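# Move red foam block or yellow sponge onto desk

## Task

Look at the shelves at the far end of the aisle. If a red foam block is there, place it on the desk. If there is none, place the yellow sponge from the coffee table on the desk instead. All other items must remain on their shelf, table or counter. The coffee table must be standing upright at the end. The robot must not fall over or finish leaning. The object must rest on the desk by itself, not be held there by the robot.

## Robot and tools

Robot: a Hello Robot Stretch 4, about 1.6 m tall. It has an omni-wheel base whose rim reaches at most 0.23 m from the base origin, a lift on a mast, one arm that telescopes forward, a three-joint wrist and a two-finger gripper. There is a single arm, so each call commands one set of joints. A loose object may occasionally be nudged by something outside the robot.

Frames: the base frame sits on the floor under the base centre, with x forward, y left and z up. hand_pose is reported in this frame and marks a point between the open fingertips; its printed value can be slightly wrong. With all wrist joints at zero, the hand axes line up with the base axes. The odometry frame is the base frame as it was when the scene began.

execute_actions(actions, cameras): actions is a list holding one action, or an empty list to get only state and images. An action may hold "base", "joints" or both, plus optional "pace" and "contact_limits". Alternatively it holds only {"end_of_arm": "enable_torque"}, which powers up any wrist or gripper motor that cut out; the motor then holds its current spot. All motions in one action start together and may finish at different times. A single action runs at most 15 s.
- base: exactly one key, and each is a relative offset from where the base last measured itself. translate_m moves straight, forward positive, -2 to 2 m. strafe_m moves sideways without turning, left positive, -2 to 2 m. rotate_rad turns in place, counter-clockwise (left) positive, -3.2 to 3.2 rad.
- joints: absolute targets by name, not offsets. lift_m 0 to 1.2 m. arm_m 0 to 0.55 m of extension. wrist_yaw_rad -1.134 to 4.276 (0 points ahead, positive turns left, 3.14 is folded back, above 3.4 the arm may block it). wrist_pitch_rad -1.117 to 4.259 (0 level, 1.57 points down). wrist_roll_rad -1.117 to 4.259 (0 keeps the fingers at equal height; positive turns clockwise viewed from behind the gripper). gripper_m -0.038 to 0.141 m, the fingertip gap; negative values press the tips together. Done tolerances: lift and arm ±0.004, yaw and roll ±0.02, pitch ±0.05, gripper ±0.004. A joint target outside its range gets clipped and reported; any other bad value or unknown key rejects the whole call with no motion.
- pace: "slow", "default", "fast" or "max" (default if omitted). Base speed 0.1/0.3/0.4/0.6 m/s and turning 1/2/3/4 rad/s in that order; with lift above 0.2 m these are lowered, down to 0.3 m/s and 1 rad/s at full height. Wrist speed does not change with pace.
- contact_limits: only arm_m, from 0 (gentlest) to 0.75 (firmest), default 0.5; the arm stops if it pushes harder.
- cameras: a list from head_camera, head_left_camera, head_right_camera, wrist_camera, all. Omitted, null or ["all"] gives every camera; [] gives none. The pictures line lists the order of the images.
Joints or base left out of an action may still be driving to an older target, unreported. If a result reports a stop, later motion, wait and finished_scene calls in that same reply are skipped.

wait(seconds): 0 to 10 s, commanding nothing; returns state and images.

zoom_image(camera, region): region is [x0, y0, x1, y1] pixels of that camera's most recent full image, top-left origin, no larger than 504 by 504.

finished_scene(scene): pass the current scene's integer. It cannot be undone and reports success; the goal must already hold and keep holding.

Start-up: to unfold the wrist, send lift_m 0.4 with wrist_yaw_rad 0 together.

Cameras: head_camera is on the mast top aimed forward and down; turn the base to look around. head_left_camera and head_right_camera are fisheyes beside it, aimed more steeply down, showing base and arm. wrist_camera sits behind the fingers looking along them, fingertips near its bottom edge. Calibration data (K, distortion, T_world_to_cam in the base frame) is supplied but slightly inaccurate, more so at the wrist.

Readings: lidar_m holds 12 distances from the base origin, one per 30 degree sector, starting straight ahead and going counter-clockwise (4th left, 7th behind, 10th right); "-" means nothing seen or closer than 0.25 m. It senses from about 0.15 m up to robot height, so table tops count; it may miss glass, thin legs and things behind. wrist_depth_mm is a 7 by 7 grid from top left of median depths, 100 to 2000 mm, "-" if invalid; the robot's body appears in it. base_odometry counts wheel rotation, so slipping looks like travel; heading runs -3.142 to 3.142, left positive. If turned_by_wheels and turned_by_imu disagree by over about 0.1 rad, the base probably hit or slipped, and heading error is roughly their difference. base_tilt in degrees, forward and right positive, with a fixed bias up to about 1.5.

Status: "done" for the base means the wheels turned the commanded amount. "off_target" means resting away from target, maybe still pushing. "contact_stop_at_<key>" means it met something; the lift, arm or wheels go slack (a lift may sag, a base may roll). "limit_stop_at_tilt" means lean above 6 degrees; lift, arm and wheels go slack until it leans less. "limit_stop_at_own_body" means a joint was near or on the robot; move it away (this happens with gripper tilted up below -0.2 pitch and roll below -0.4 or above 4). "torque_fault" means a wrist motor overloaded and went limp; send enable_torque. Slack parts hold again when next commanded. on_its_own reports uncommanded things; its "held at" is a target, not a position. motor_effort is a percent of maximum, positive toward higher joint values, peak in brackets, noisy with fixed offsets; a load in a level gripper shifts wrist pitch effort. For wheel_0, wheel_1, wheel_2, positive turns the base right.

Gripping: command gripper_m below the object's width; going lower squeezes harder and pulls it toward the wrist by up to a third of the difference. Reading and done status do not prove a grasp; a firm squeeze at gripper_m 0 or above shows in gripper effort. If fingertips jam on a surface, raise the lift.

Avoid: turning or driving with over 1 kg held and arm_m above 0.2, especially fast; steady hard pushes or pulls, worse with the gripper high or a high contact limit; knocking the coffee table over or other items off; dropping, slamming or hard hits. Releasing the object on the desk is required.

Each tool is called after "Call:" as a command line: name --argument value for each argument, lists and objects as JSON in quotes; but a table of rows of numbers goes row by row, as --pt "numbers of a row", without its own name.

## Session

Call:
execute_actions --actions '[]'

Scene clock: 0.00 s.
base_odometry: x=+0.000 y=+0.000 heading=+0.000 (m, m, rad; odometry frame)
turned_by_wheels: +0.000 (rad since the last result)
turned_by_imu: +0.000 (rad since the last result)
base_tilt: forward=+0.0 right=-0.2 (deg)
lidar_m: 1.64 2.75 1.46 1.03 0.98 1.01 1.03 0.94 0.98 1.30 1.10 1.14
base_status: not commanded
joint_positions: lift_m=+0.221 arm_m=-0.002 wrist_yaw_rad=+3.139 wrist_pitch_rad=+0.000 wrist_roll_rad=+0.008 gripper_m=+0.057
joint_status: not commanded
motor_effort: lift_m=+20 arm_m=-1 wrist_yaw_rad=+0 wrist_pitch_rad=-4 wrist_roll_rad=-1 gripper_m=-4 wheel_0=-1 wheel_1=+0 wheel_2=-1 (%)
hand_pose: x=-0.1193 y=+0.0881 z=+0.3997 quat_wxyz=(+0.001, +0.000, +0.004, +1.000) (m; base frame)
wrist_depth_mm: - 133 1160 1336 1708 1863 1098 / - 122 197 1366 1708 1863 1576 / 105 135 201 1397 1756 1863 1537 / 135 151 1182 1397 1756 1863 1576 / 904 1042 1160 1397 1756 1863 1618 / 917 1008 198 1229 1118 1366 1182 / 878 854 960 - 917 946 946
pictures: head_camera, head_left_camera, head_right_camera, wrist_camera
Images, in order (width x height): head_camera 420x560, head_left_camera 420x672, head_right_camera 420x672, wrist_camera 616x392.

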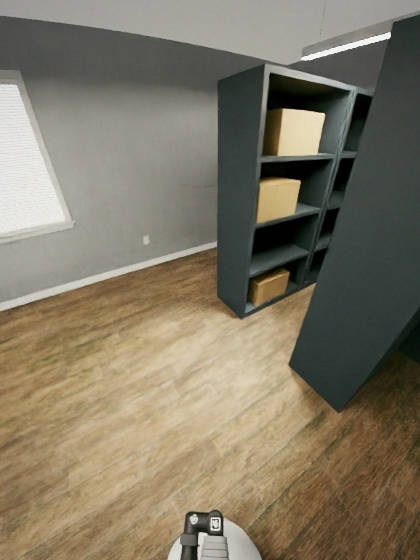

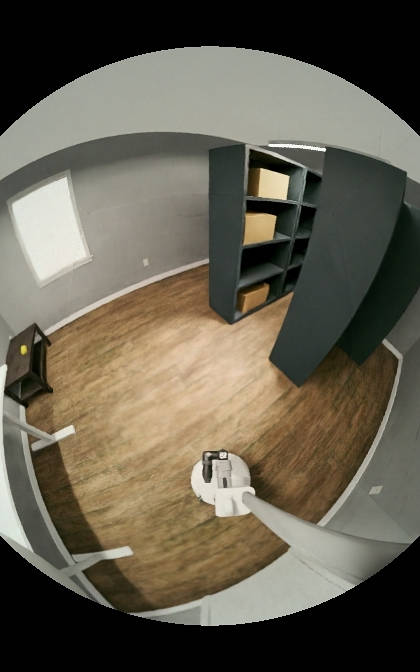

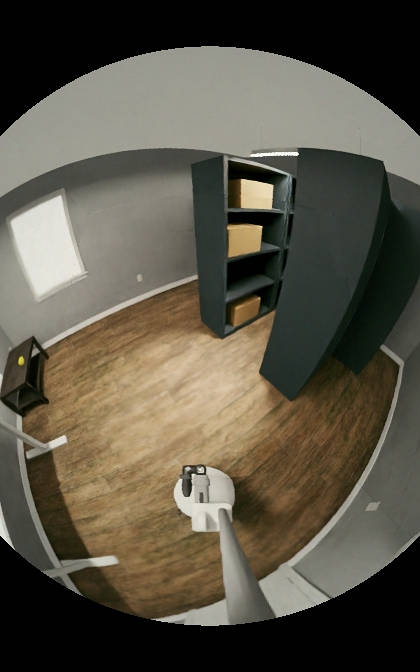

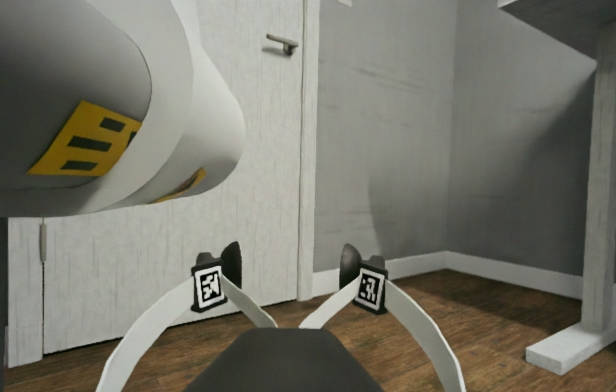

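Call:
execute_actions --actions '[{"base":{"rotate_rad":-1.0},"pace":"fast"}]' --cameras '[]'

Call:
execute_actions --actions '[{"base":{"strafe_m":0.95},"pace":"max"}]'

Scene clock: 2.73 s.
base_odometry: x=+0.000 y=+0.000 heading=-0.999 (m, m, rad; odometry frame)
turned_by_wheels: -0.999 (rad since the last result)
turned_by_imu: -0.998 (rad since the last result)
base_tilt: forward=+0.2 right=-0.2 (deg)
lidar_m: 1.11 1.14 1.64 2.75 1.42 1.04 0.99 1.04 1.01 0.93 1.00 1.35
base_status: done
joint_positions: lift_m=+0.221 arm_m=-0.002 wrist_yaw_rad=+3.139 wrist_pitch_rad=+0.000 wrist_roll_rad=+0.008 gripper_m=+0.057
joint_status: not commanded
motor_effort: lift_m=+21(20) arm_m=+0(1) wrist_yaw_rad=+0(0) wrist_pitch_rad=-5(4) wrist_roll_rad=-2(0) gripper_m=-5(5) wheel_0=+6(11) wheel_1=+3(11) wheel_2=+4(14) (%)
hand_pose: x=-0.1193 y=+0.0881 z=+0.3997 quat_wxyz=(+0.001, +0.000, +0.004, +1.000) (m; base frame)
wrist_depth_mm: - 133 1118 1229 1229 1308 1308 / - 122 196 1863 1808 1537 - / 105 135 200 1921 1983 - - / 135 151 1921 1983 - - - / 1708 1921 1921 1921 1983 - - / 1281 1281 198 1229 1138 1366 1397 / 904 854 960 - 931 931 960
pictures: none
No camera images: the call's "cameras" was empty. Leave "cameras" out to get every camera's image.

Scene clock: 5.67 s.
base_odometry: x=+0.799 y=+0.514 heading=-0.999 (m, m, rad; odometry frame)
turned_by_wheels: +0.000 (rad since the last result)
turned_by_imu: +0.002 (rad since the last result)
base_tilt: forward=+0.1 right=-0.2 (deg)
lidar_m: 1.11 1.13 1.92 1.80 1.76 1.39 0.98 1.04 1.47 1.90 1.99 1.15
base_status: done
joint_positions: lift_m=+0.221 arm_m=-0.002 wrist_yaw_rad=+3.139 wrist_pitch_rad=+0.000 wrist_roll_rad=+0.008 gripper_m=+0.057
joint_status: not commanded
motor_effort: lift_m=+20(20) arm_m=-1(1) wrist_yaw_rad=+0(0) wrist_pitch_rad=-5(4) wrist_roll_rad=+0(1) gripper_m=-4(1) wheel_0=+0(16) wheel_1=-2(17) wheel_2=+0(1) (%)
hand_pose: x=-0.1193 y=+0.0881 z=+0.3997 quat_wxyz=(+0.001, +0.000, +0.004, +1.000) (m; base frame)
wrist_depth_mm: - 133 1160 1336 1983 1983 - / - 121 196 1921 - 1983 - / 105 135 200 1983 - - - / 135 150 1983 1921 - - - / 1921 1983 1983 1983 1921 1863 1921 / 1255 1255 198 1205 1118 1366 1397 / 891 854 976 - 917 960 960
pictures: head_camera, head_left_camera, head_right_camera, wrist_camera
camera_calibration (this result's frames):
wrist_camera: T_world_to_cam=[[0.0367804, 0.99867, 0.0361441, -0.107637], [0.0475167, 0.0343799, -0.998279, 0.446709], [-0.998193, 0.0384345, -0.046189, 0.125471], [0, 0, 0, 1]] pos_world=[0.107977, 0.0873135, 0.455625]
Images, in order (width x height): head_camera 420x560, head_left_camera 420x672, head_right_camera 420x672, wrist_camera 616x392.

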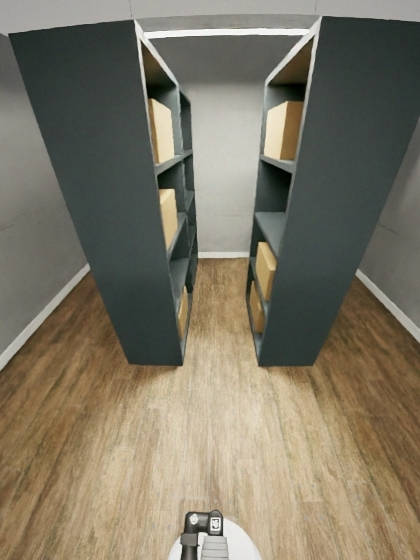

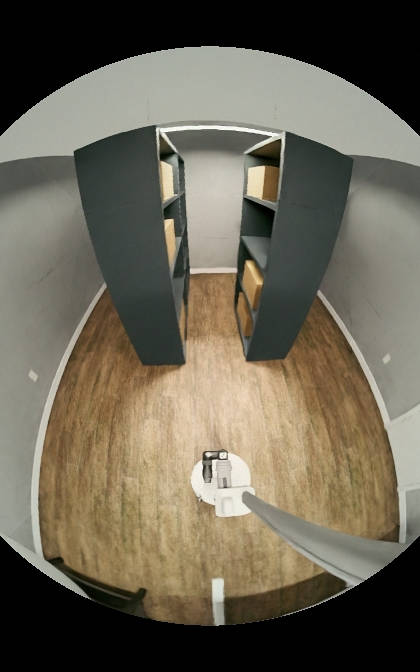

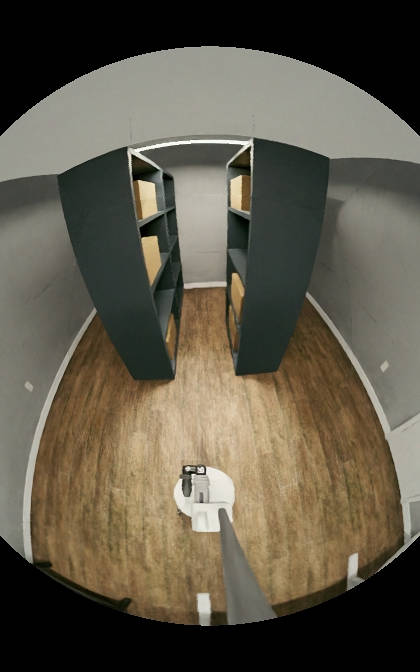

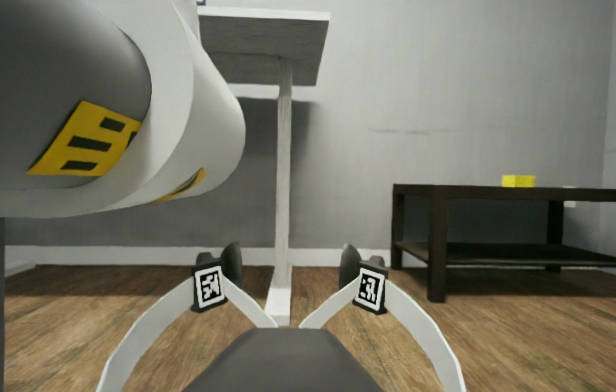

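Call:
execute_actions --actions '[{"base":{"translate_m":1.0},"pace":"max"}]' --cameras '["head_camera","head_left_camera"]'

Scene clock: 9.30 s.
base_odometry: x=+1.340 y=-0.327 heading=-0.999 (m, m, rad; odometry frame)
turned_by_wheels: +0.000 (rad since the last result)
turned_by_imu: +0.002 (rad since the last result)
base_tilt: forward=+0.1 right=-0.2 (deg)
lidar_m: 1.13 0.40 0.28 0.35 1.94 2.32 2.32 2.14 1.99 0.39 0.33 0.46
base_status: done
joint_positions: lift_m=+0.221 arm_m=-0.002 wrist_yaw_rad=+3.139 wrist_pitch_rad=+0.000 wrist_roll_rad=+0.008 gripper_m=+0.057
joint_status: not commanded
motor_effort: lift_m=+20(21) arm_m=-1(1) wrist_yaw_rad=+0(0) wrist_pitch_rad=-7(4) wrist_roll_rad=-1(1) gripper_m=-1(4) wheel_0=+4(12) wheel_1=+1(11) wheel_2=-1(20) (%)
hand_pose: x=-0.1193 y=+0.0881 z=+0.3997 quat_wxyz=(+0.001, +0.000, +0.004, +1.000) (m; base frame)
wrist_depth_mm: - 133 - - - - - / - 121 196 - - - - / 105 135 201 - - - - / 135 151 - - - - - / - - - - - - - / 1255 1255 198 1205 1138 1366 1430 / 904 854 960 - 917 946 946
pictures: head_camera, head_left_camera
Images, in order (width x height): head_camera 420x560, head_left_camera 420x672.

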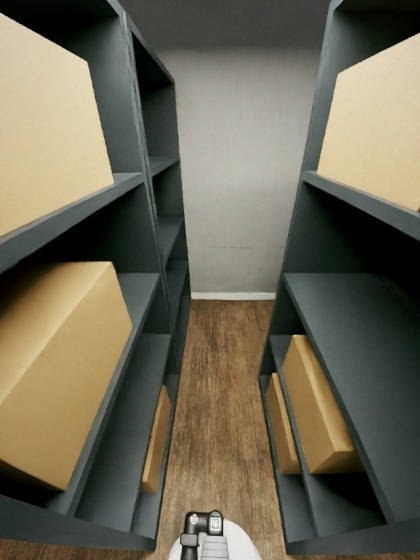

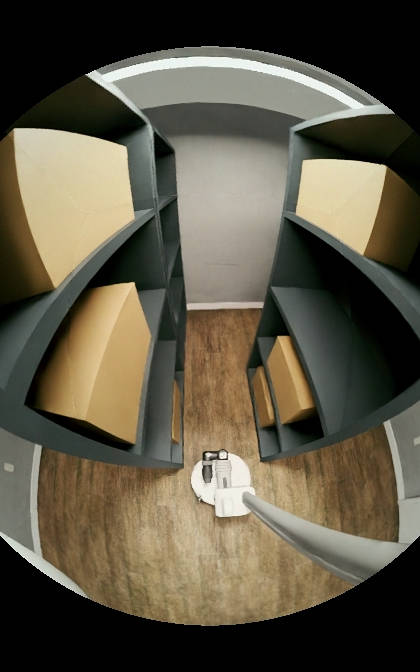

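Call:
execute_actions --actions '[{"base":{"rotate_rad":-0.03},"pace":"fast"}]' --cameras '[]'

Call:
execute_actions --actions '[{"base":{"translate_m":1.4},"pace":"fast"}]' --cameras '["head_left_camera"]'

Call:
execute_actions --actions '[{"base":{"rotate_rad":1.59},"pace":"fast"}]'

Scene clock: 10.57 s.
base_odometry: x=+1.340 y=-0.327 heading=-1.028 (m, m, rad; odometry frame)
turned_by_wheels: -0.030 (rad since the last result)
turned_by_imu: -0.030 (rad since the last result)
base_tilt: forward=+0.1 right=-0.2 (deg)
lidar_m: 1.31 0.42 0.28 0.31 1.89 2.34 2.40 2.13 2.03 0.44 0.34 0.47
base_status: done
joint_positions: lift_m=+0.221 arm_m=-0.002 wrist_yaw_rad=+3.139 wrist_pitch_rad=+0.000 wrist_roll_rad=+0.008 gripper_m=+0.057
joint_status: not commanded
motor_effort: lift_m=+21(20) arm_m=-1(0) wrist_yaw_rad=+0(0) wrist_pitch_rad=-4(6) wrist_roll_rad=-1(1) gripper_m=-4(3) wheel_0=+4(6) wheel_1=+1(8) wheel_2=+1(4) (%)
hand_pose: x=-0.1193 y=+0.0881 z=+0.3997 quat_wxyz=(+0.001, +0.000, +0.004, +1.000) (m; base frame)
wrist_depth_mm: - 133 - - - - - / - 122 196 - - - - / 105 135 200 - - - - / 135 151 - - - - - / - - - - - - - / 1255 1229 198 1205 1138 1366 1397 / 891 854 946 - 931 946 946
pictures: none
No camera images: the call's "cameras" was empty. Leave "cameras" out to get every camera's image.

Scene clock: 15.33 s.
base_odometry: x=+2.064 y=-1.525 heading=-1.028 (m, m, rad; odometry frame)
turned_by_wheels: +0.000 (rad since the last result)
turned_by_imu: +0.003 (rad since the last result)
base_tilt: forward=+0.0 right=-0.2 (deg)
lidar_m: 0.55 0.50 0.33 0.32 0.34 0.46 1.15 0.47 0.55 0.72 0.76 0.57
base_status: done
joint_positions: lift_m=+0.221 arm_m=-0.002 wrist_yaw_rad=+3.139 wrist_pitch_rad=+0.000 wrist_roll_rad=+0.008 gripper_m=+0.057
joint_status: not commanded
motor_effort: lift_m=+21(20) arm_m=-1(1) wrist_yaw_rad=+0(0) wrist_pitch_rad=-5(4) wrist_roll_rad=+0(2) gripper_m=-3(5) wheel_0=+3(11) wheel_1=+2(10) wheel_2=-1(17) (%)
hand_pose: x=-0.1193 y=+0.0881 z=+0.3997 quat_wxyz=(+0.001, +0.000, +0.004, +1.000) (m; base frame)
wrist_depth_mm: - 133 - - 1205 462 466 / - 121 197 - 1430 462 469 / 105 135 200 - 1430 469 366 / 135 151 - - 1464 469 477 / 661 991 - - 809 473 480 / 661 854 198 1205 564 477 488 / 668 809 946 - 820 484 492
pictures: head_left_camera
Images, in order (width x height): head_left_camera 420x672.

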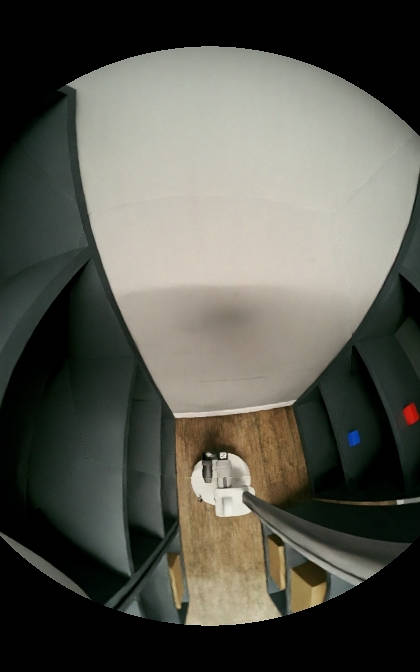

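Scene clock: 17.07 s.
base_odometry: x=+2.064 y=-1.525 heading=+0.561 (m, m, rad; odometry frame)
turned_by_wheels: +1.589 (rad since the last result)
turned_by_imu: +1.586 (rad since the last result)
base_tilt: forward=+0.1 right=-0.2 (deg)
lidar_m: 0.32 0.35 0.46 1.20 0.47 0.54 0.70 0.75 0.59 0.55 0.47 0.33
base_status: done
joint_positions: lift_m=+0.221 arm_m=-0.002 wrist_yaw_rad=+3.139 wrist_pitch_rad=+0.000 wrist_roll_rad=+0.008 gripper_m=+0.057
joint_status: not commanded
motor_effort: lift_m=+20(20) arm_m=-1(1) wrist_yaw_rad=+0(0) wrist_pitch_rad=-5(5) wrist_roll_rad=-1(0) gripper_m=-4(2) wheel_0=-4(13) wheel_1=-3(10) wheel_2=-2(18) (%)
hand_pose: x=-0.1193 y=+0.0881 z=+0.3997 quat_wxyz=(+0.001, +0.000, +0.004, +1.000) (m; base frame)
wrist_depth_mm: - 133 1160 1205 904 564 410 / - 122 196 1308 878 559 424 / 105 135 200 1281 866 554 410 / 135 151 1281 1308 866 549 421 / 946 1281 1281 1336 854 549 430 / 917 1078 198 1025 723 549 430 / 842 842 854 - 866 512 430
pictures: head_camera, head_left_camera, head_right_camera, wrist_camera
camera_calibration (this result's frames):
wrist_camera: T_world_to_cam=[[0.0367908, 0.998669, 0.0361433, -0.107639], [0.0475172, 0.0343787, -0.998279, 0.446708], [-0.998193, 0.0384449, -0.0461891, 0.125478], [0, 0, 0, 1]] pos_world=[0.107985, 0.0873142, 0.455625]
Images, in order (width x height): head_camera 420x560, head_left_camera 420x672, head_right_camera 420x672, wrist_camera 616x392.

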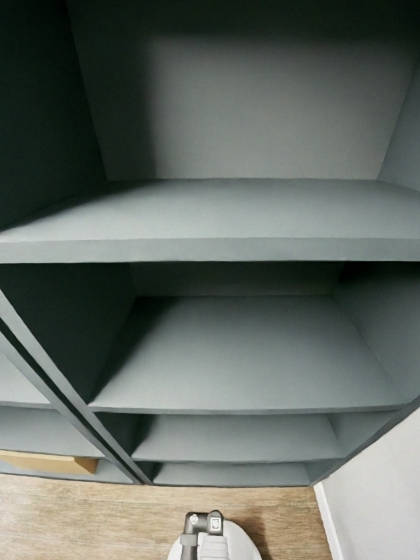

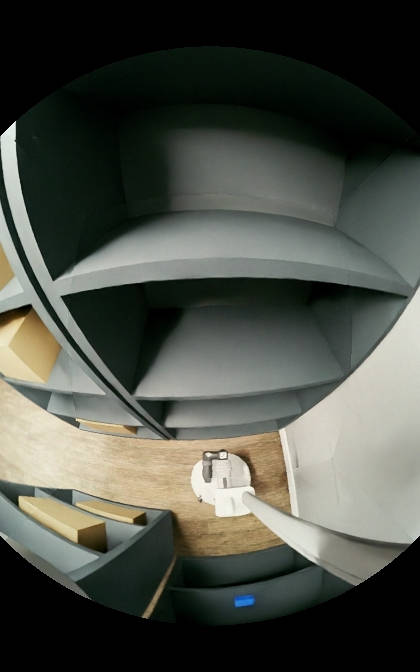

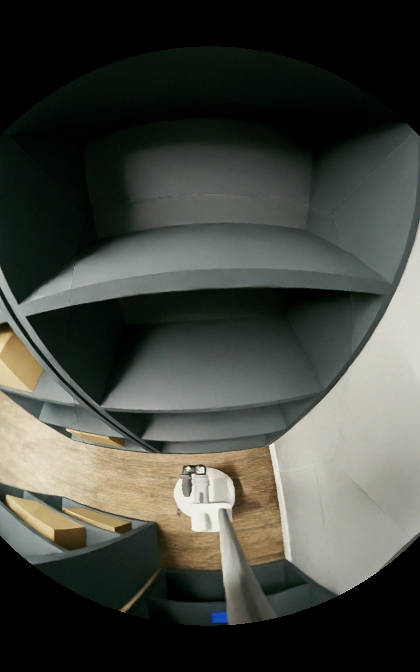

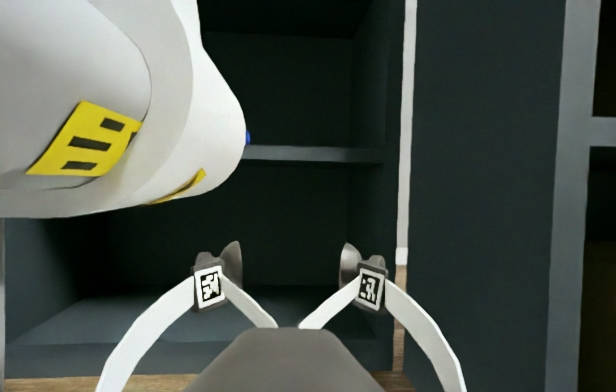

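Call:
execute_actions --actions '[{"base":{"rotate_rad":-3.14},"joints":{"lift_m":0.5},"pace":"fast"}]' --cameras '[]'

Call:
execute_actions --actions '[{"joints":{"lift_m":0.85,"wrist_yaw_rad":0,"gripper_m":0.13},"pace":"fast"}]'

Scene clock: 21.17 s.
base_odometry: x=+2.064 y=-1.525 heading=-2.578 (m, m, rad; odometry frame)
turned_by_wheels: -3.139 (rad since the last result)
turned_by_imu: -3.134 (rad since the last result)
base_tilt: forward=+0.1 right=-0.2 (deg)
lidar_m: 0.72 0.75 0.57 0.56 0.49 0.35 0.32 0.35 0.47 1.15 0.47 0.53
base_status: done
joint_positions: lift_m=+0.500 arm_m=-0.002 wrist_yaw_rad=+3.139 wrist_pitch_rad=+0.000 wrist_roll_rad=+0.008 gripper_m=+0.057
joint_status: all done
motor_effort: lift_m=+25(24) arm_m=-1(1) wrist_yaw_rad=+0(1) wrist_pitch_rad=-4(4) wrist_roll_rad=+1(0) gripper_m=-5(4) wheel_0=+6(12) wheel_1=+1(14) wheel_2=+5(15) (%)
hand_pose: x=-0.1192 y=+0.0882 z=+0.6779 quat_wxyz=(+0.001, +0.000, +0.004, +1.000) (m; base frame)
wrist_depth_mm: - 133 512 544 535 530 517 / - 122 197 866 831 741 559 / 105 135 201 917 946 778 559 / 135 151 904 917 931 778 549 / 654 878 891 917 931 778 549 / 554 554 198 530 492 603 535 / 442 445 449 - 469 477 484
pictures: none
No camera images: the call's "cameras" was empty. Leave "cameras" out to get every camera's image.

Scene clock: 23.53 s.
base_odometry: x=+2.064 y=-1.525 heading=-2.578 (m, m, rad; odometry frame)
turned_by_wheels: +0.000 (rad since the last result)
turned_by_imu: +0.000 (rad since the last result)
base_tilt: forward=+0.1 right=-0.2 (deg)
lidar_m: 0.72 0.75 0.59 0.54 0.48 0.35 0.33 0.36 0.46 1.16 0.47 0.56
base_status: not commanded
joint_positions: lift_m=+0.850 arm_m=-0.002 wrist_yaw_rad=+0.000 wrist_pitch_rad=+0.000 wrist_roll_rad=+0.008 gripper_m=+0.130
joint_status: all done
motor_effort: lift_m=+25(28) arm_m=-1(1) wrist_yaw_rad=-1(9) wrist_pitch_rad=-6(5) wrist_roll_rad=+0(1) gripper_m=-5(7) wheel_0=+6(6) wheel_1=+1(2) wheel_2=+5(5) (%)
hand_pose: x=+0.4575 y=-0.0873 z=+1.0278 quat_wxyz=(+1.000, +0.004, +0.000, +0.000) (m; base frame)
wrist_depth_mm: 831 842 820 820 723 508 399 / 917 917 931 960 798 517 397 / 931 931 960 976 788 517 397 / 878 931 946 976 788 521 394 / 496 496 525 544 554 521 392 / 946 960 976 976 621 512 389 / 946 976 976 - 759 512 389
pictures: head_camera, head_left_camera, head_right_camera, wrist_camera
camera_calibration (this result's frames):
wrist_camera: T_world_to_cam=[[-0.03395, -0.99877, 0.0361451, -0.118389], [-0.0474172, -0.0345156, -0.998279, 1.08985], [0.998298, -0.0356054, -0.046187, -0.182929], [0, 0, 0, 1]] pos_world=[0.230276, -0.0871402, 1.0838]
Images, in order (width x height): head_camera 420x560, head_left_camera 420x672, head_right_camera 420x672, wrist_camera 616x392.

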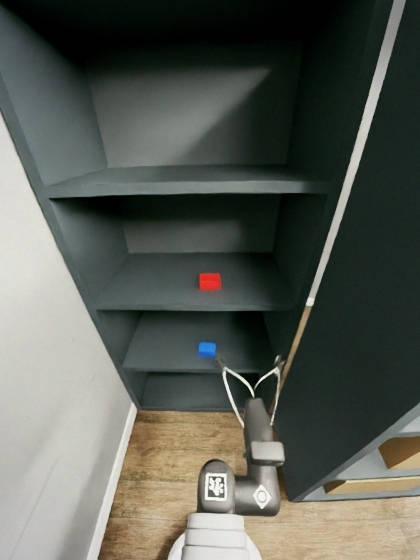

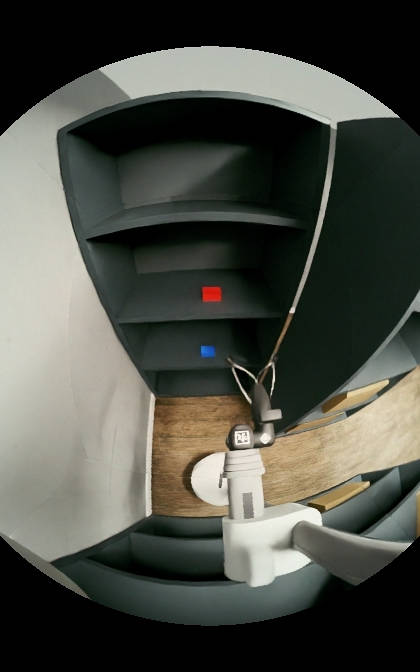

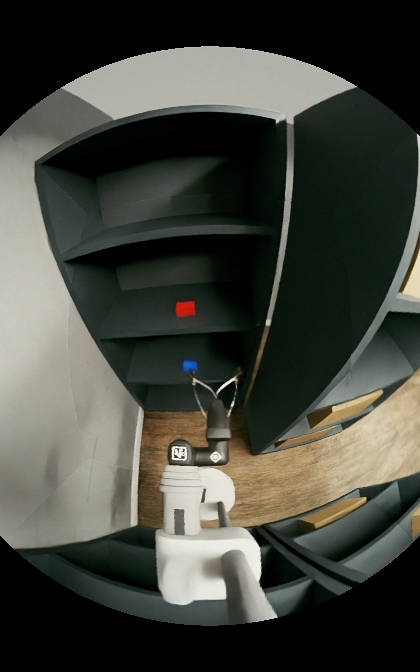

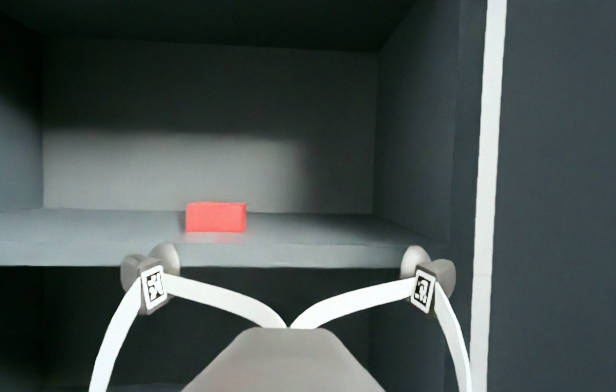

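Call:
execute_actions --actions '[{"base":{"strafe_m":0.127},"joints":{"lift_m":0.83,"arm_m":0.29,"gripper_m":0.141},"pace":"fast"}]' --cameras '["head_camera","wrist_camera"]'

Scene clock: 25.97 s.
base_odometry: x=+2.131 y=-1.633 heading=-2.578 (m, m, rad; odometry frame)
turned_by_wheels: +0.000 (rad since the last result)
turned_by_imu: +0.000 (rad since the last result)
base_tilt: forward=+0.0 right=-0.2 (deg)
lidar_m: 0.71 0.63 0.44 0.41 0.45 0.35 0.33 0.35 0.47 1.13 0.58 0.73
base_status: done
joint_positions: lift_m=+0.830 arm_m=+0.289 wrist_yaw_rad=-0.001 wrist_pitch_rad=-0.006 wrist_roll_rad=+0.008 gripper_m=+0.141
joint_status: all done
motor_effort: lift_m=+15(25) arm_m=+6(10) wrist_yaw_rad=+4(10) wrist_pitch_rad=+12(12) wrist_roll_rad=-2(4) gripper_m=-2(3) wheel_0=-4(12) wheel_1=+0(14) wheel_2=-1(6) (%)
hand_pose: x=+0.7482 y=-0.0878 z=+1.0103 quat_wxyz=(+1.000, +0.004, -0.003, -0.001) (m; base frame)
wrist_depth_mm: 627 640 647 661 676 668 477 / 634 640 647 661 676 668 473 / 634 640 654 668 676 661 469 / 640 654 654 668 691 654 473 / 349 355 320 310 389 407 421 / 205 206 209 213 216 222 226 / 206 661 210 - 699 549 436
pictures: head_camera, wrist_camera
camera_calibration (this result's frames):
wrist_camera: T_world_to_cam=[[-0.035926, -0.998716, 0.0357051, -0.106473], [-0.0420257, -0.0341867, -0.998531, 1.08232], [0.99847, -0.0373738, -0.0407436, -0.479699], [0, 0, 0, 1]] pos_world=[0.520626, -0.0872629, 1.06499]
Images, in order (width x height): head_camera 420x560, wrist_camera 616x392.

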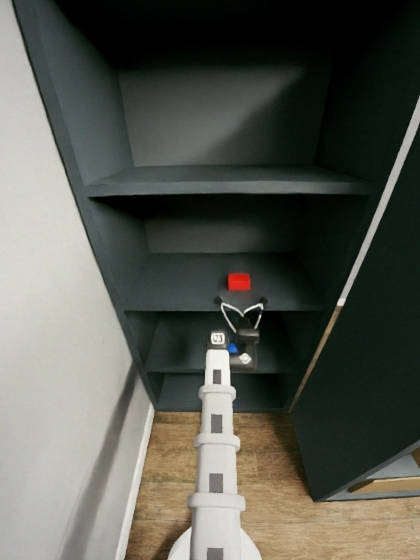

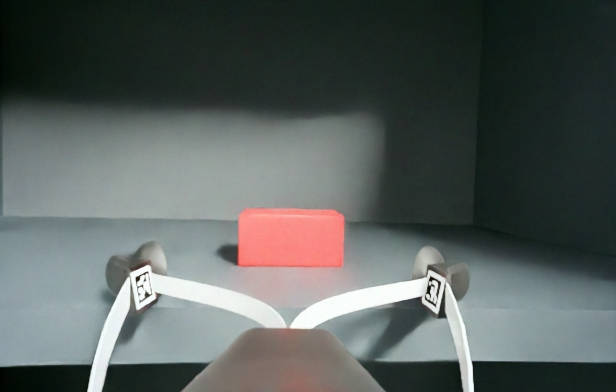

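Call:
execute_actions --actions '[{"joints":{"lift_m":0.852},"pace":"fast"}]' --cameras '[]'

Call:
execute_actions --actions '[{"joints":{"arm_m":0.40},"contact_limits":{"arm_m":0.2}}]' --cameras '["head_camera","wrist_camera"]'

Scene clock: 27.60 s.
base_odometry: x=+2.131 y=-1.633 heading=-2.578 (m, m, rad; odometry frame)
turned_by_wheels: +0.000 (rad since the last result)
turned_by_imu: +0.000 (rad since the last result)
base_tilt: forward=+0.1 right=-0.2 (deg)
lidar_m: 0.72 0.62 0.44 0.42 0.44 0.34 0.32 0.35 0.50 1.14 0.57 0.72
base_status: not commanded
joint_positions: lift_m=+0.852 arm_m=+0.289 wrist_yaw_rad=+0.000 wrist_pitch_rad=-0.001 wrist_roll_rad=+0.008 gripper_m=+0.141
joint_status: all done
motor_effort: lift_m=+25(26) arm_m=+6(6) wrist_yaw_rad=+1(4) wrist_pitch_rad=-6(12) wrist_roll_rad=-1(1) gripper_m=+0(2) wheel_0=-4(4) wheel_1=+0(0) wheel_2=-1(1) (%)
hand_pose: x=+0.7484 y=-0.0875 z=+1.0300 quat_wxyz=(+1.000, +0.004, +0.000, +0.000) (m; base frame)
wrist_depth_mm: 627 634 647 654 668 676 480 / 627 640 654 661 668 661 473 / 640 654 661 668 668 661 473 / 640 647 661 668 676 654 473 / 424 430 387 314 469 492 439 / 252 218 220 224 226 253 278 / 205 209 211 - 218 222 225
pictures: none
No camera images: the call's "cameras" was empty. Leave "cameras" out to get every camera's image.

Scene clock: 28.93 s.
base_odometry: x=+2.131 y=-1.633 heading=-2.578 (m, m, rad; odometry frame)
turned_by_wheels: +0.000 (rad since the last result)
turned_by_imu: +0.000 (rad since the last result)
base_tilt: forward=+0.0 right=-0.2 (deg)
lidar_m: 0.72 0.61 0.44 0.42 0.43 0.34 0.31 0.34 0.49 1.14 0.59 0.73
base_status: not commanded
joint_positions: lift_m=+0.852 arm_m=+0.399 wrist_yaw_rad=+0.000 wrist_pitch_rad=+0.000 wrist_roll_rad=+0.008 gripper_m=+0.141
joint_status: all done
motor_effort: lift_m=+24(25) arm_m=+6(5) wrist_yaw_rad=+0(1) wrist_pitch_rad=-4(2) wrist_roll_rad=-2(1) gripper_m=+1(1) wheel_0=-4(4) wheel_1=+0(0) wheel_2=-1(1) (%)
contact_limits: arm_m 0.2
hand_pose: x=+0.8584 y=-0.0874 z=+1.0299 quat_wxyz=(+1.000, +0.004, +0.000, +0.000) (m; base frame)
wrist_depth_mm: 521 530 539 544 554 564 477 / 525 530 539 549 559 564 473 / 530 539 544 554 564 564 473 / 535 539 549 564 564 574 473 / 421 430 442 236 469 492 439 / 250 219 198 200 204 252 278 / 179 179 191 - 186 188 192
pictures: head_camera, wrist_camera
camera_calibration (this result's frames):
wrist_camera: T_world_to_cam=[[-0.0343465, -0.998764, 0.0359245, -0.104399], [-0.0472662, -0.0342821, -0.998294, 1.11082], [0.998292, -0.0359859, -0.0460304, -0.583216], [0, 0, 0, 1]] pos_world=[0.631138, -0.0871762, 1.08583]
Images, in order (width x height): head_camera 420x560, wrist_camera 616x392.

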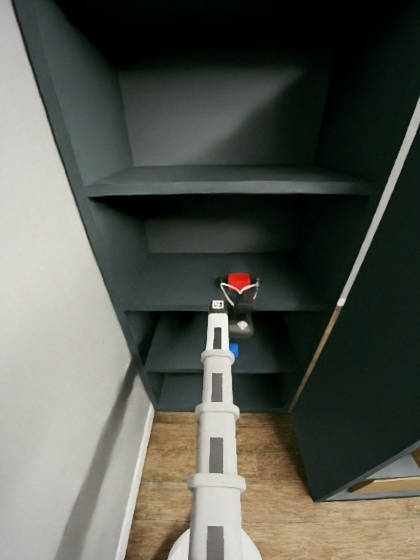

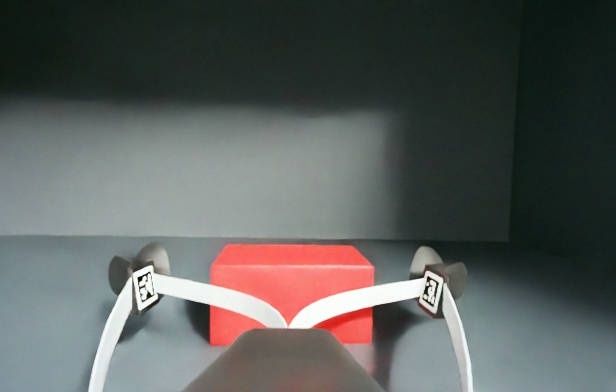

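Call:
execute_actions --actions '[{"joints":{"lift_m":0.838,"arm_m":0.41}}]' --cameras '[]'

Call:
execute_actions --actions '[{"joints":{"gripper_m":0.04}}]' --cameras '["wrist_camera"]'

Call:
execute_actions --actions '[{"joints":{"lift_m":0.87}}]' --cameras '["wrist_camera"]'

Scene clock: 30.50 s.
base_odometry: x=+2.131 y=-1.633 heading=-2.578 (m, m, rad; odometry frame)
turned_by_wheels: +0.000 (rad since the last result)
turned_by_imu: +0.000 (rad since the last result)
base_tilt: forward=+0.1 right=-0.2 (deg)
lidar_m: 0.72 0.63 0.45 0.42 0.45 0.35 0.32 0.34 0.49 1.14 0.58 0.74
base_status: not commanded
joint_positions: lift_m=+0.838 arm_m=+0.409 wrist_yaw_rad=+0.000 wrist_pitch_rad=+0.000 wrist_roll_rad=+0.008 gripper_m=+0.141
joint_status: all done
motor_effort: lift_m=+15(25) arm_m=+5(5) wrist_yaw_rad=+0(0) wrist_pitch_rad=-4(6) wrist_roll_rad=-2(1) gripper_m=-4(0) wheel_0=-4(4) wheel_1=+0(0) wheel_2=-1(1) (%)
hand_pose: x=+0.8684 y=-0.0874 z=+1.0168 quat_wxyz=(+1.000, +0.004, +0.000, +0.000) (m; base frame)
wrist_depth_mm: 512 517 525 535 549 554 477 / 517 521 535 539 544 559 473 / 521 525 539 544 554 564 473 / 525 530 539 554 554 559 466 / 364 370 197 192 351 421 424 / 215 197 188 190 195 216 239 / 153 153 164 - 160 161 164
pictures: none
No camera images: the call's "cameras" was empty. Leave "cameras" out to get every camera's image.

Scene clock: 32.50 s.
base_odometry: x=+2.131 y=-1.633 heading=-2.578 (m, m, rad; odometry frame)
turned_by_wheels: +0.000 (rad since the last result)
turned_by_imu: +0.000 (rad since the last result)
base_tilt: forward=+0.1 right=-0.2 (deg)
lidar_m: 0.72 0.62 0.44 0.41 0.45 0.35 0.33 0.35 0.46 1.13 0.57 0.71
base_status: not commanded
joint_positions: lift_m=+0.838 arm_m=+0.409 wrist_yaw_rad=+0.000 wrist_pitch_rad=+0.000 wrist_roll_rad=+0.008 gripper_m=+0.040
joint_status: all done
motor_effort: lift_m=+14(14) arm_m=+6(6) wrist_yaw_rad=+0(0) wrist_pitch_rad=-4(4) wrist_roll_rad=-1(2) gripper_m=-27(25) wheel_0=-4(4) wheel_1=+0(0) wheel_2=-1(1) (%)
hand_pose: x=+0.8684 y=-0.0874 z=+1.0168 quat_wxyz=(+1.000, +0.004, +0.000, +0.000) (m; base frame)
wrist_depth_mm: 512 517 530 535 549 549 477 / 517 521 530 539 549 559 473 / 521 530 539 544 554 559 469 / 521 530 539 554 559 564 466 / 364 373 195 176 357 421 424 / 215 180 175 176 180 234 238 / 153 153 155 - 159 153 164
pictures: wrist_camera
camera_calibration (this result's frames):
wrist_camera: T_world_to_cam=[[-0.0343841, -0.998763, 0.0359245, -0.103562], [-0.0472682, -0.0342804, -0.998294, 1.09819], [0.99829, -0.0360235, -0.0460311, -0.593805], [0, 0, 0, 1]] pos_world=[0.641139, -0.0871785, 1.0727]
Images, in order (width x height): wrist_camera 616x392.

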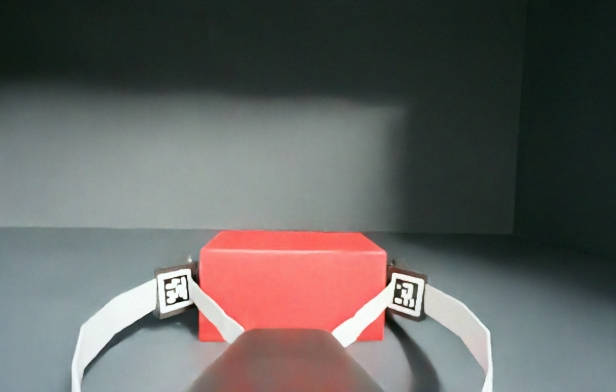

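Scene clock: 33.43 s.
base_odometry: x=+2.131 y=-1.633 heading=-2.578 (m, m, rad; odometry frame)
turned_by_wheels: +0.000 (rad since the last result)
turned_by_imu: +0.000 (rad since the last result)
base_tilt: forward=+0.1 right=-0.1 (deg)
lidar_m: 0.72 0.63 0.44 0.41 0.43 0.34 0.33 0.37 0.48 1.11 0.58 0.72
base_status: not commanded
joint_positions: lift_m=+0.870 arm_m=+0.409 wrist_yaw_rad=+0.000 wrist_pitch_rad=+0.000 wrist_roll_rad=+0.008 gripper_m=+0.040
joint_status: all done
motor_effort: lift_m=+25(26) arm_m=+5(5) wrist_yaw_rad=+0(0) wrist_pitch_rad=-6(5) wrist_roll_rad=-2(2) gripper_m=-24(25) wheel_0=-4(4) wheel_1=+0(0) wheel_2=-1(1) (%)
hand_pose: x=+0.8684 y=-0.0874 z=+1.0478 quat_wxyz=(+1.000, +0.004, +0.000, +0.000) (m; base frame)
wrist_depth_mm: 517 521 530 535 544 549 477 / 517 525 535 535 549 554 469 / 517 535 535 549 554 559 469 / 525 539 539 554 559 564 466 / 512 512 194 177 496 569 459 / 298 180 174 176 180 322 332 / 212 213 215 - 221 213 229
pictures: wrist_camera
camera_calibration (this result's frames):
wrist_camera: T_world_to_cam=[[-0.0343724, -0.998763, 0.0359356, -0.104697], [-0.0475904, -0.0342804, -0.998279, 1.12939], [0.998275, -0.0360234, -0.0463533, -0.59203], [0, 0, 0, 1]] pos_world=[0.641158, -0.0871785, 1.10377]
Images, in order (width x height): wrist_camera 616x392.

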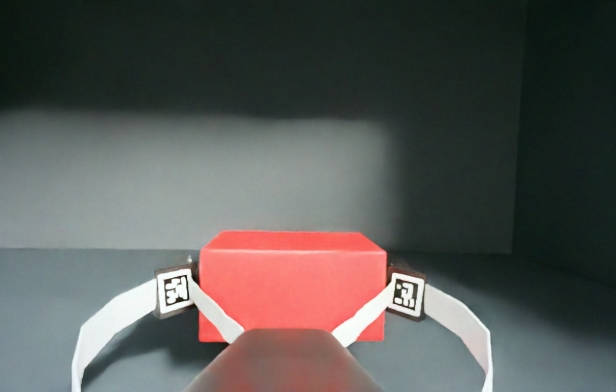

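Call:
execute_actions --actions '[{"joints":{"arm_m":0},"pace":"fast"}]' --cameras '[]'

Call:
execute_actions --actions '[{"base":{"rotate_rad":-1.58},"joints":{"lift_m":0.6}}]' --cameras '[]'

Call:
execute_actions --actions '[{"base":{"translate_m":0.6},"joints":{"lift_m":0.3},"pace":"fast"}]' --cameras '["head_camera"]'

Scene clock: 36.90 s.
base_odometry: x=+2.131 y=-1.633 heading=-2.578 (m, m, rad; odometry frame)
turned_by_wheels: +0.000 (rad since the last result)
turned_by_imu: +0.000 (rad since the last result)
base_tilt: forward=+0.1 right=-0.2 (deg)
lidar_m: 0.72 0.62 0.45 0.42 0.45 0.35 0.32 0.38 0.49 1.14 0.57 0.73
base_status: not commanded
joint_positions: lift_m=+0.870 arm_m=+0.001 wrist_yaw_rad=+0.000 wrist_pitch_rad=+0.000 wrist_roll_rad=+0.008 gripper_m=+0.040
joint_status: all done
motor_effort: lift_m=+25(25) arm_m=-5(6) wrist_yaw_rad=+1(1) wrist_pitch_rad=-7(8) wrist_roll_rad=-1(1) gripper_m=-24(26) wheel_0=-4(4) wheel_1=+0(0) wheel_2=-1(1) (%)
hand_pose: x=+0.4604 y=-0.0875 z=+1.0477 quat_wxyz=(+1.000, +0.004, +0.000, +0.000) (m; base frame)
wrist_depth_mm: 707 798 778 768 759 661 517 / 723 917 931 946 960 683 517 / 732 931 946 960 976 676 535 / 741 931 946 976 976 676 525 / 512 530 193 176 521 591 525 / 750 180 174 176 180 585 535 / 707 960 976 - 1008 627 535
pictures: none
No camera images: the call's "cameras" was empty. Leave "cameras" out to get every camera's image.

Scene clock: 39.07 s.
base_odometry: x=+2.131 y=-1.633 heading=+2.126 (m, m, rad; odometry frame)
turned_by_wheels: -1.579 (rad since the last result)
turned_by_imu: -1.576 (rad since the last result)
base_tilt: forward=+0.0 right=-0.2 (deg)
lidar_m: 1.16 0.58 0.72 0.71 0.63 0.45 0.42 0.44 0.35 0.32 0.34 0.43
base_status: done
joint_positions: lift_m=+0.600 arm_m=+0.001 wrist_yaw_rad=+0.000 wrist_pitch_rad=+0.000 wrist_roll_rad=+0.008 gripper_m=+0.040
joint_status: all done
motor_effort: lift_m=+14(28) arm_m=-5(5) wrist_yaw_rad=+0(1) wrist_pitch_rad=-7(7) wrist_roll_rad=-1(1) gripper_m=-26(24) wheel_0=+6(11) wheel_1=+5(12) wheel_2=+6(14) (%)
hand_pose: x=+0.4604 y=-0.0874 z=+0.7786 quat_wxyz=(+1.000, +0.004, +0.000, +0.000) (m; base frame)
wrist_depth_mm: 1098 1118 - - 878 699 330 / 634 1118 - - 878 517 325 / 1118 1118 - - 1160 1078 325 / 676 1160 - - 1205 1229 325 / 609 960 195 176 1205 1205 322 / 609 180 175 177 180 878 320 / 580 1182 1618 - 917 580 319
pictures: none
No camera images: the call's "cameras" was empty. Leave "cameras" out to get every camera's image.

Scene clock: 41.87 s.
base_odometry: x=+1.815 y=-1.123 heading=+2.127 (m, m, rad; odometry frame)
turned_by_wheels: +0.001 (rad since the last result)
turned_by_imu: +0.002 (rad since the last result)
base_tilt: forward=+0.0 right=-0.2 (deg)
lidar_m: 2.91 0.41 0.29 0.27 0.30 1.03 1.02 0.48 0.32 0.32 0.33 0.45
base_status: done
joint_positions: lift_m=+0.300 arm_m=+0.001 wrist_yaw_rad=+0.000 wrist_pitch_rad=+0.000 wrist_roll_rad=+0.008 gripper_m=+0.040
joint_status: all done
motor_effort: lift_m=+15(13) arm_m=-5(6) wrist_yaw_rad=-1(0) wrist_pitch_rad=-5(6) wrist_roll_rad=+0(1) gripper_m=-22(24) wheel_0=+4(9) wheel_1=+3(9) wheel_2=+1(11) (%)
hand_pose: x=+0.4603 y=-0.0874 z=+0.4786 quat_wxyz=(+1.000, +0.004, +0.000, +0.000) (m; base frame)
wrist_depth_mm: - - - - - 569 580 / - - - - - 574 585 / - - - - - 574 597 / - - - - - 525 338 / 1921 - 195 177 591 591 603 / 1255 180 174 177 180 603 609 / 569 1025 1042 - 1025 597 389
pictures: head_camera
Images, in order (width x height): head_camera 420x560.

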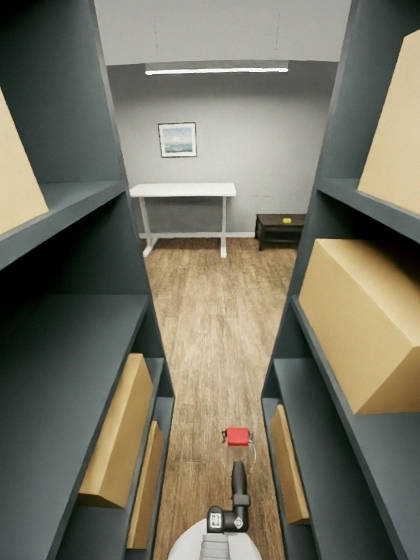

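Call:
execute_actions --actions '[{"base":{"translate_m":2},"joints":{"lift_m":0.9},"pace":"max"}]' --cameras '["head_camera","wrist_camera"]'

Call:
execute_actions --actions '[{"base":{"translate_m":0.3},"joints":{"wrist_yaw_rad":0.4},"pace":"fast"}]' --cameras '["head_camera","wrist_camera"]'

Scene clock: 47.67 s.
base_odometry: x=+0.758 y=+0.575 heading=+2.127 (m, m, rad; odometry frame)
turned_by_wheels: +0.000 (rad since the last result)
turned_by_imu: +0.003 (rad since the last result)
base_tilt: forward=+0.0 right=-0.2 (deg)
lidar_m: 0.90 0.95 1.32 1.87 1.97 1.20 1.22 1.20 1.93 1.83 1.65 1.33
base_status: done
joint_positions: lift_m=+0.900 arm_m=+0.001 wrist_yaw_rad=+0.000 wrist_pitch_rad=+0.000 wrist_roll_rad=+0.008 gripper_m=+0.040
joint_status: all done
motor_effort: lift_m=+24(26) arm_m=-5(5) wrist_yaw_rad=-1(0) wrist_pitch_rad=-6(6) wrist_roll_rad=+0(2) gripper_m=-24(24) wheel_0=+3(13) wheel_1=+3(11) wheel_2=-1(19) (%)
hand_pose: x=+0.4603 y=-0.0874 z=+1.0779 quat_wxyz=(+1.000, +0.004, +0.000, +0.000) (m; base frame)
wrist_depth_mm: 1430 1430 1464 1499 1537 1537 1576 / 1430 1464 1499 1499 1537 1576 1576 / 1464 1464 1499 1499 1537 1576 1576 / 1464 1464 1499 1576 1576 1576 1618 / 842 866 194 177 1576 1618 1618 / 1499 180 174 176 180 1618 1618 / 1499 1499 1576 - 1618 1366 1397
pictures: head_camera, wrist_camera
camera_calibration (this result's frames):
wrist_camera: T_world_to_cam=[[-0.0343394, -0.998758, 0.0360916, -0.119979], [-0.0476215, -0.0344367, -0.998272, 1.13999], [0.998275, -0.0359987, -0.0463798, -0.18322], [0, 0, 0, 1]] pos_world=[0.233072, -0.0871678, 1.13385]
Images, in order (width x height): head_camera 420x560, wrist_camera 616x392.

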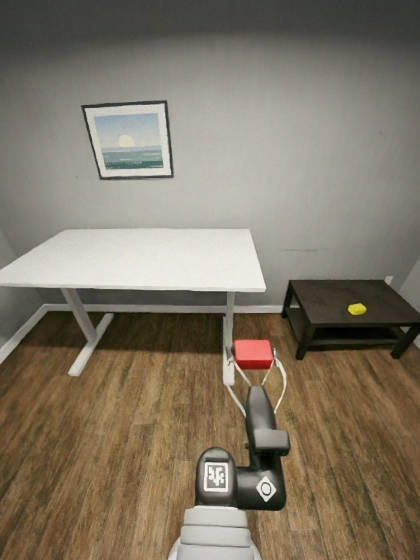

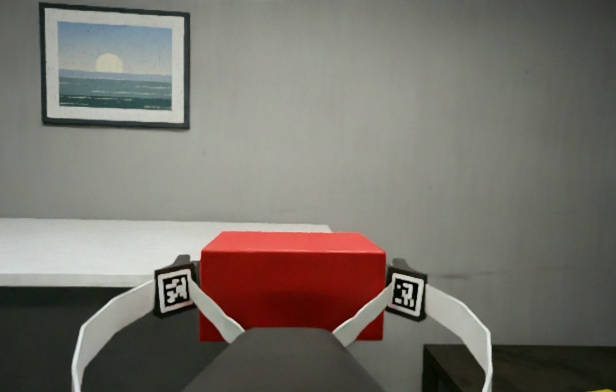

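Scene clock: 49.87 s.
base_odometry: x=+0.600 y=+0.829 heading=+2.128 (m, m, rad; odometry frame)
turned_by_wheels: +0.001 (rad since the last result)
turned_by_imu: +0.001 (rad since the last result)
base_tilt: forward=+0.1 right=-0.2 (deg)
lidar_m: 0.61 0.64 0.85 1.87 1.97 1.52 1.49 1.49 1.95 1.83 1.23 0.62
base_status: done
joint_positions: lift_m=+0.900 arm_m=+0.001 wrist_yaw_rad=+0.400 wrist_pitch_rad=+0.000 wrist_roll_rad=+0.008 gripper_m=+0.040
joint_status: all done
motor_effort: lift_m=+24(24) arm_m=-5(5) wrist_yaw_rad=-1(6) wrist_pitch_rad=-7(6) wrist_roll_rad=-2(0) gripper_m=-26(24) wheel_0=+6(10) wheel_1=+4(9) wheel_2=-3(16) (%)
hand_pose: x=+0.4716 y=+0.0318 z=+1.0778 quat_wxyz=(+0.980, +0.004, +0.001, +0.199) (m; base frame)
wrist_depth_mm: 1661 1499 1336 1182 1138 1060 976 / 1661 1537 1308 1205 1160 1078 991 / 1708 1499 1366 1255 1138 1078 1008 / 1756 1537 1397 1281 1182 1078 991 / 842 866 195 177 820 976 1025 / 549 180 174 176 180 535 1008 / 1182 1537 424 - 364 349 377
pictures: head_camera, wrist_camera
camera_calibration (this result's frames):
wrist_camera: T_world_to_cam=[[0.357304, -0.933291, 0.0360906, -0.187265], [-0.0304556, -0.0502632, -0.998272, 1.13704], [0.933492, 0.355587, -0.0463832, -0.172056], [0, 0, 0, 1]] pos_world=[0.262152, -0.0564402, 1.13385]
Images, in order (width x height): head_camera 420x560, wrist_camera 616x392.

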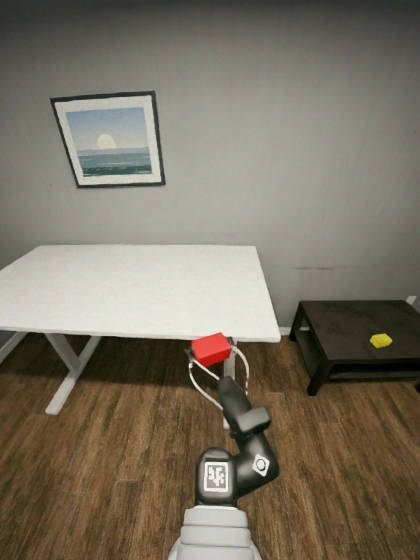

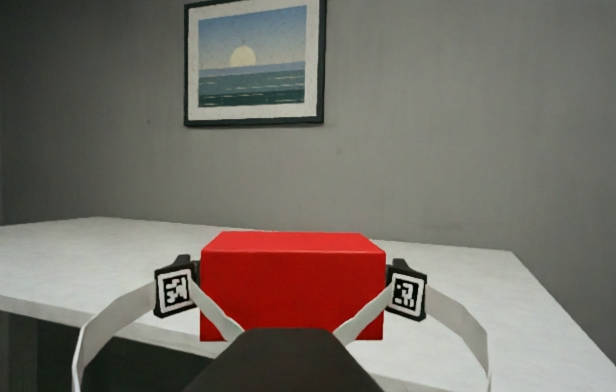

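Call:
execute_actions --actions '[{"joints":{"arm_m":0.28,"lift_m":0.825},"pace":"fast"}]' --cameras '[]'

Call:
execute_actions --actions '[{"joints":{"lift_m":0.799}}]' --cameras '["wrist_camera"]'

Scene clock: 52.27 s.
base_odometry: x=+0.600 y=+0.829 heading=+2.128 (m, m, rad; odometry frame)
turned_by_wheels: +0.000 (rad since the last result)
turned_by_imu: +0.000 (rad since the last result)
base_tilt: forward=+0.0 right=-0.2 (deg)
lidar_m: 0.61 0.62 0.86 1.88 1.97 1.51 1.48 1.51 1.95 1.82 1.24 0.63
base_status: not commanded
joint_positions: lift_m=+0.825 arm_m=+0.279 wrist_yaw_rad=+0.400 wrist_pitch_rad=+0.000 wrist_roll_rad=+0.008 gripper_m=+0.040
joint_status: all done
motor_effort: lift_m=+15(22) arm_m=+5(7) wrist_yaw_rad=+0(0) wrist_pitch_rad=-6(7) wrist_roll_rad=-1(2) gripper_m=-25(25) wheel_0=+6(6) wheel_1=+4(4) wheel_2=-3(3) (%)
hand_pose: x=+0.7497 y=+0.0318 z=+1.0036 quat_wxyz=(+0.980, +0.004, +0.001, +0.199) (m; base frame)
wrist_depth_mm: 1255 1118 1008 960 878 809 759 / 1255 1160 1042 946 878 809 750 / 1281 1160 1042 946 891 820 759 / 1255 1138 1042 960 891 820 768 / 492 504 194 176 477 564 759 / 289 180 174 176 180 312 320 / 206 207 208 - 214 206 221
pictures: none
No camera images: the call's "cameras" was empty. Leave "cameras" out to get every camera's image.

Scene clock: 53.20 s.
base_odometry: x=+0.600 y=+0.829 heading=+2.128 (m, m, rad; odometry frame)
turned_by_wheels: +0.000 (rad since the last result)
turned_by_imu: +0.001 (rad since the last result)
base_tilt: forward=+0.0 right=-0.2 (deg)
lidar_m: 0.61 0.63 0.86 1.86 1.96 1.52 1.49 1.52 1.95 1.83 1.21 0.61
base_status: not commanded
joint_positions: lift_m=+0.814 arm_m=+0.279 wrist_yaw_rad=+0.398 wrist_pitch_rad=-0.012 wrist_roll_rad=+0.006 gripper_m=+0.040
joint_status: lift_m contact_stop (moved -0.012 of -0.026)
on_its_own: lift_m is slack since a contact_stop (your +0.799 is given up); wrist_pitch_rad is at rest, and its effort (+28) is outside its rest range (-23 to +23)
motor_effort: lift_m=+16(20) arm_m=+5(5) wrist_yaw_rad=+7(11) wrist_pitch_rad=+28(59) wrist_roll_rad=+5(6) gripper_m=-24(25) wheel_0=+6(6) wheel_1=+4(4) wheel_2=-3(3) (%)
hand_pose: x=+0.7498 y=+0.0311 z=+0.9953 quat_wxyz=(+0.980, +0.004, -0.005, +0.198) (m; base frame)
wrist_depth_mm: 1281 1118 1008 960 878 820 768 / 1255 1138 1042 946 878 820 759 / 1281 1160 1060 946 878 820 768 / 1255 1138 1042 960 878 831 759 / 508 525 194 176 521 634 759 / 291 180 174 176 180 324 336 / 204 205 208 - 216 208 225
pictures: wrist_camera
camera_calibration (this result's frames):
wrist_camera: T_world_to_cam=[[0.354646, -0.934236, 0.0378229, -0.284082], [-0.018594, -0.0474912, -0.998699, 1.0545], [0.934816, 0.353481, -0.0342137, -0.448436], [0, 0, 0, 1]] pos_world=[0.539561, -0.0568064, 1.04853]
Images, in order (width x height): wrist_camera 616x392.

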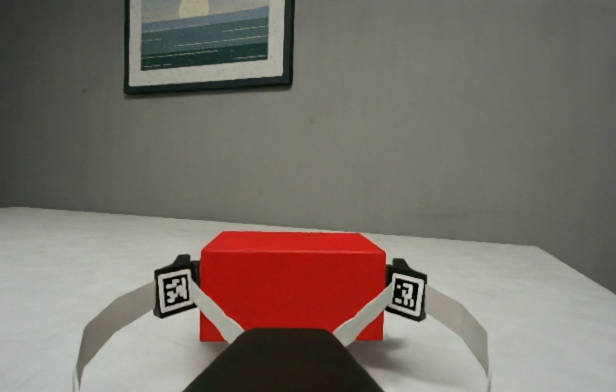

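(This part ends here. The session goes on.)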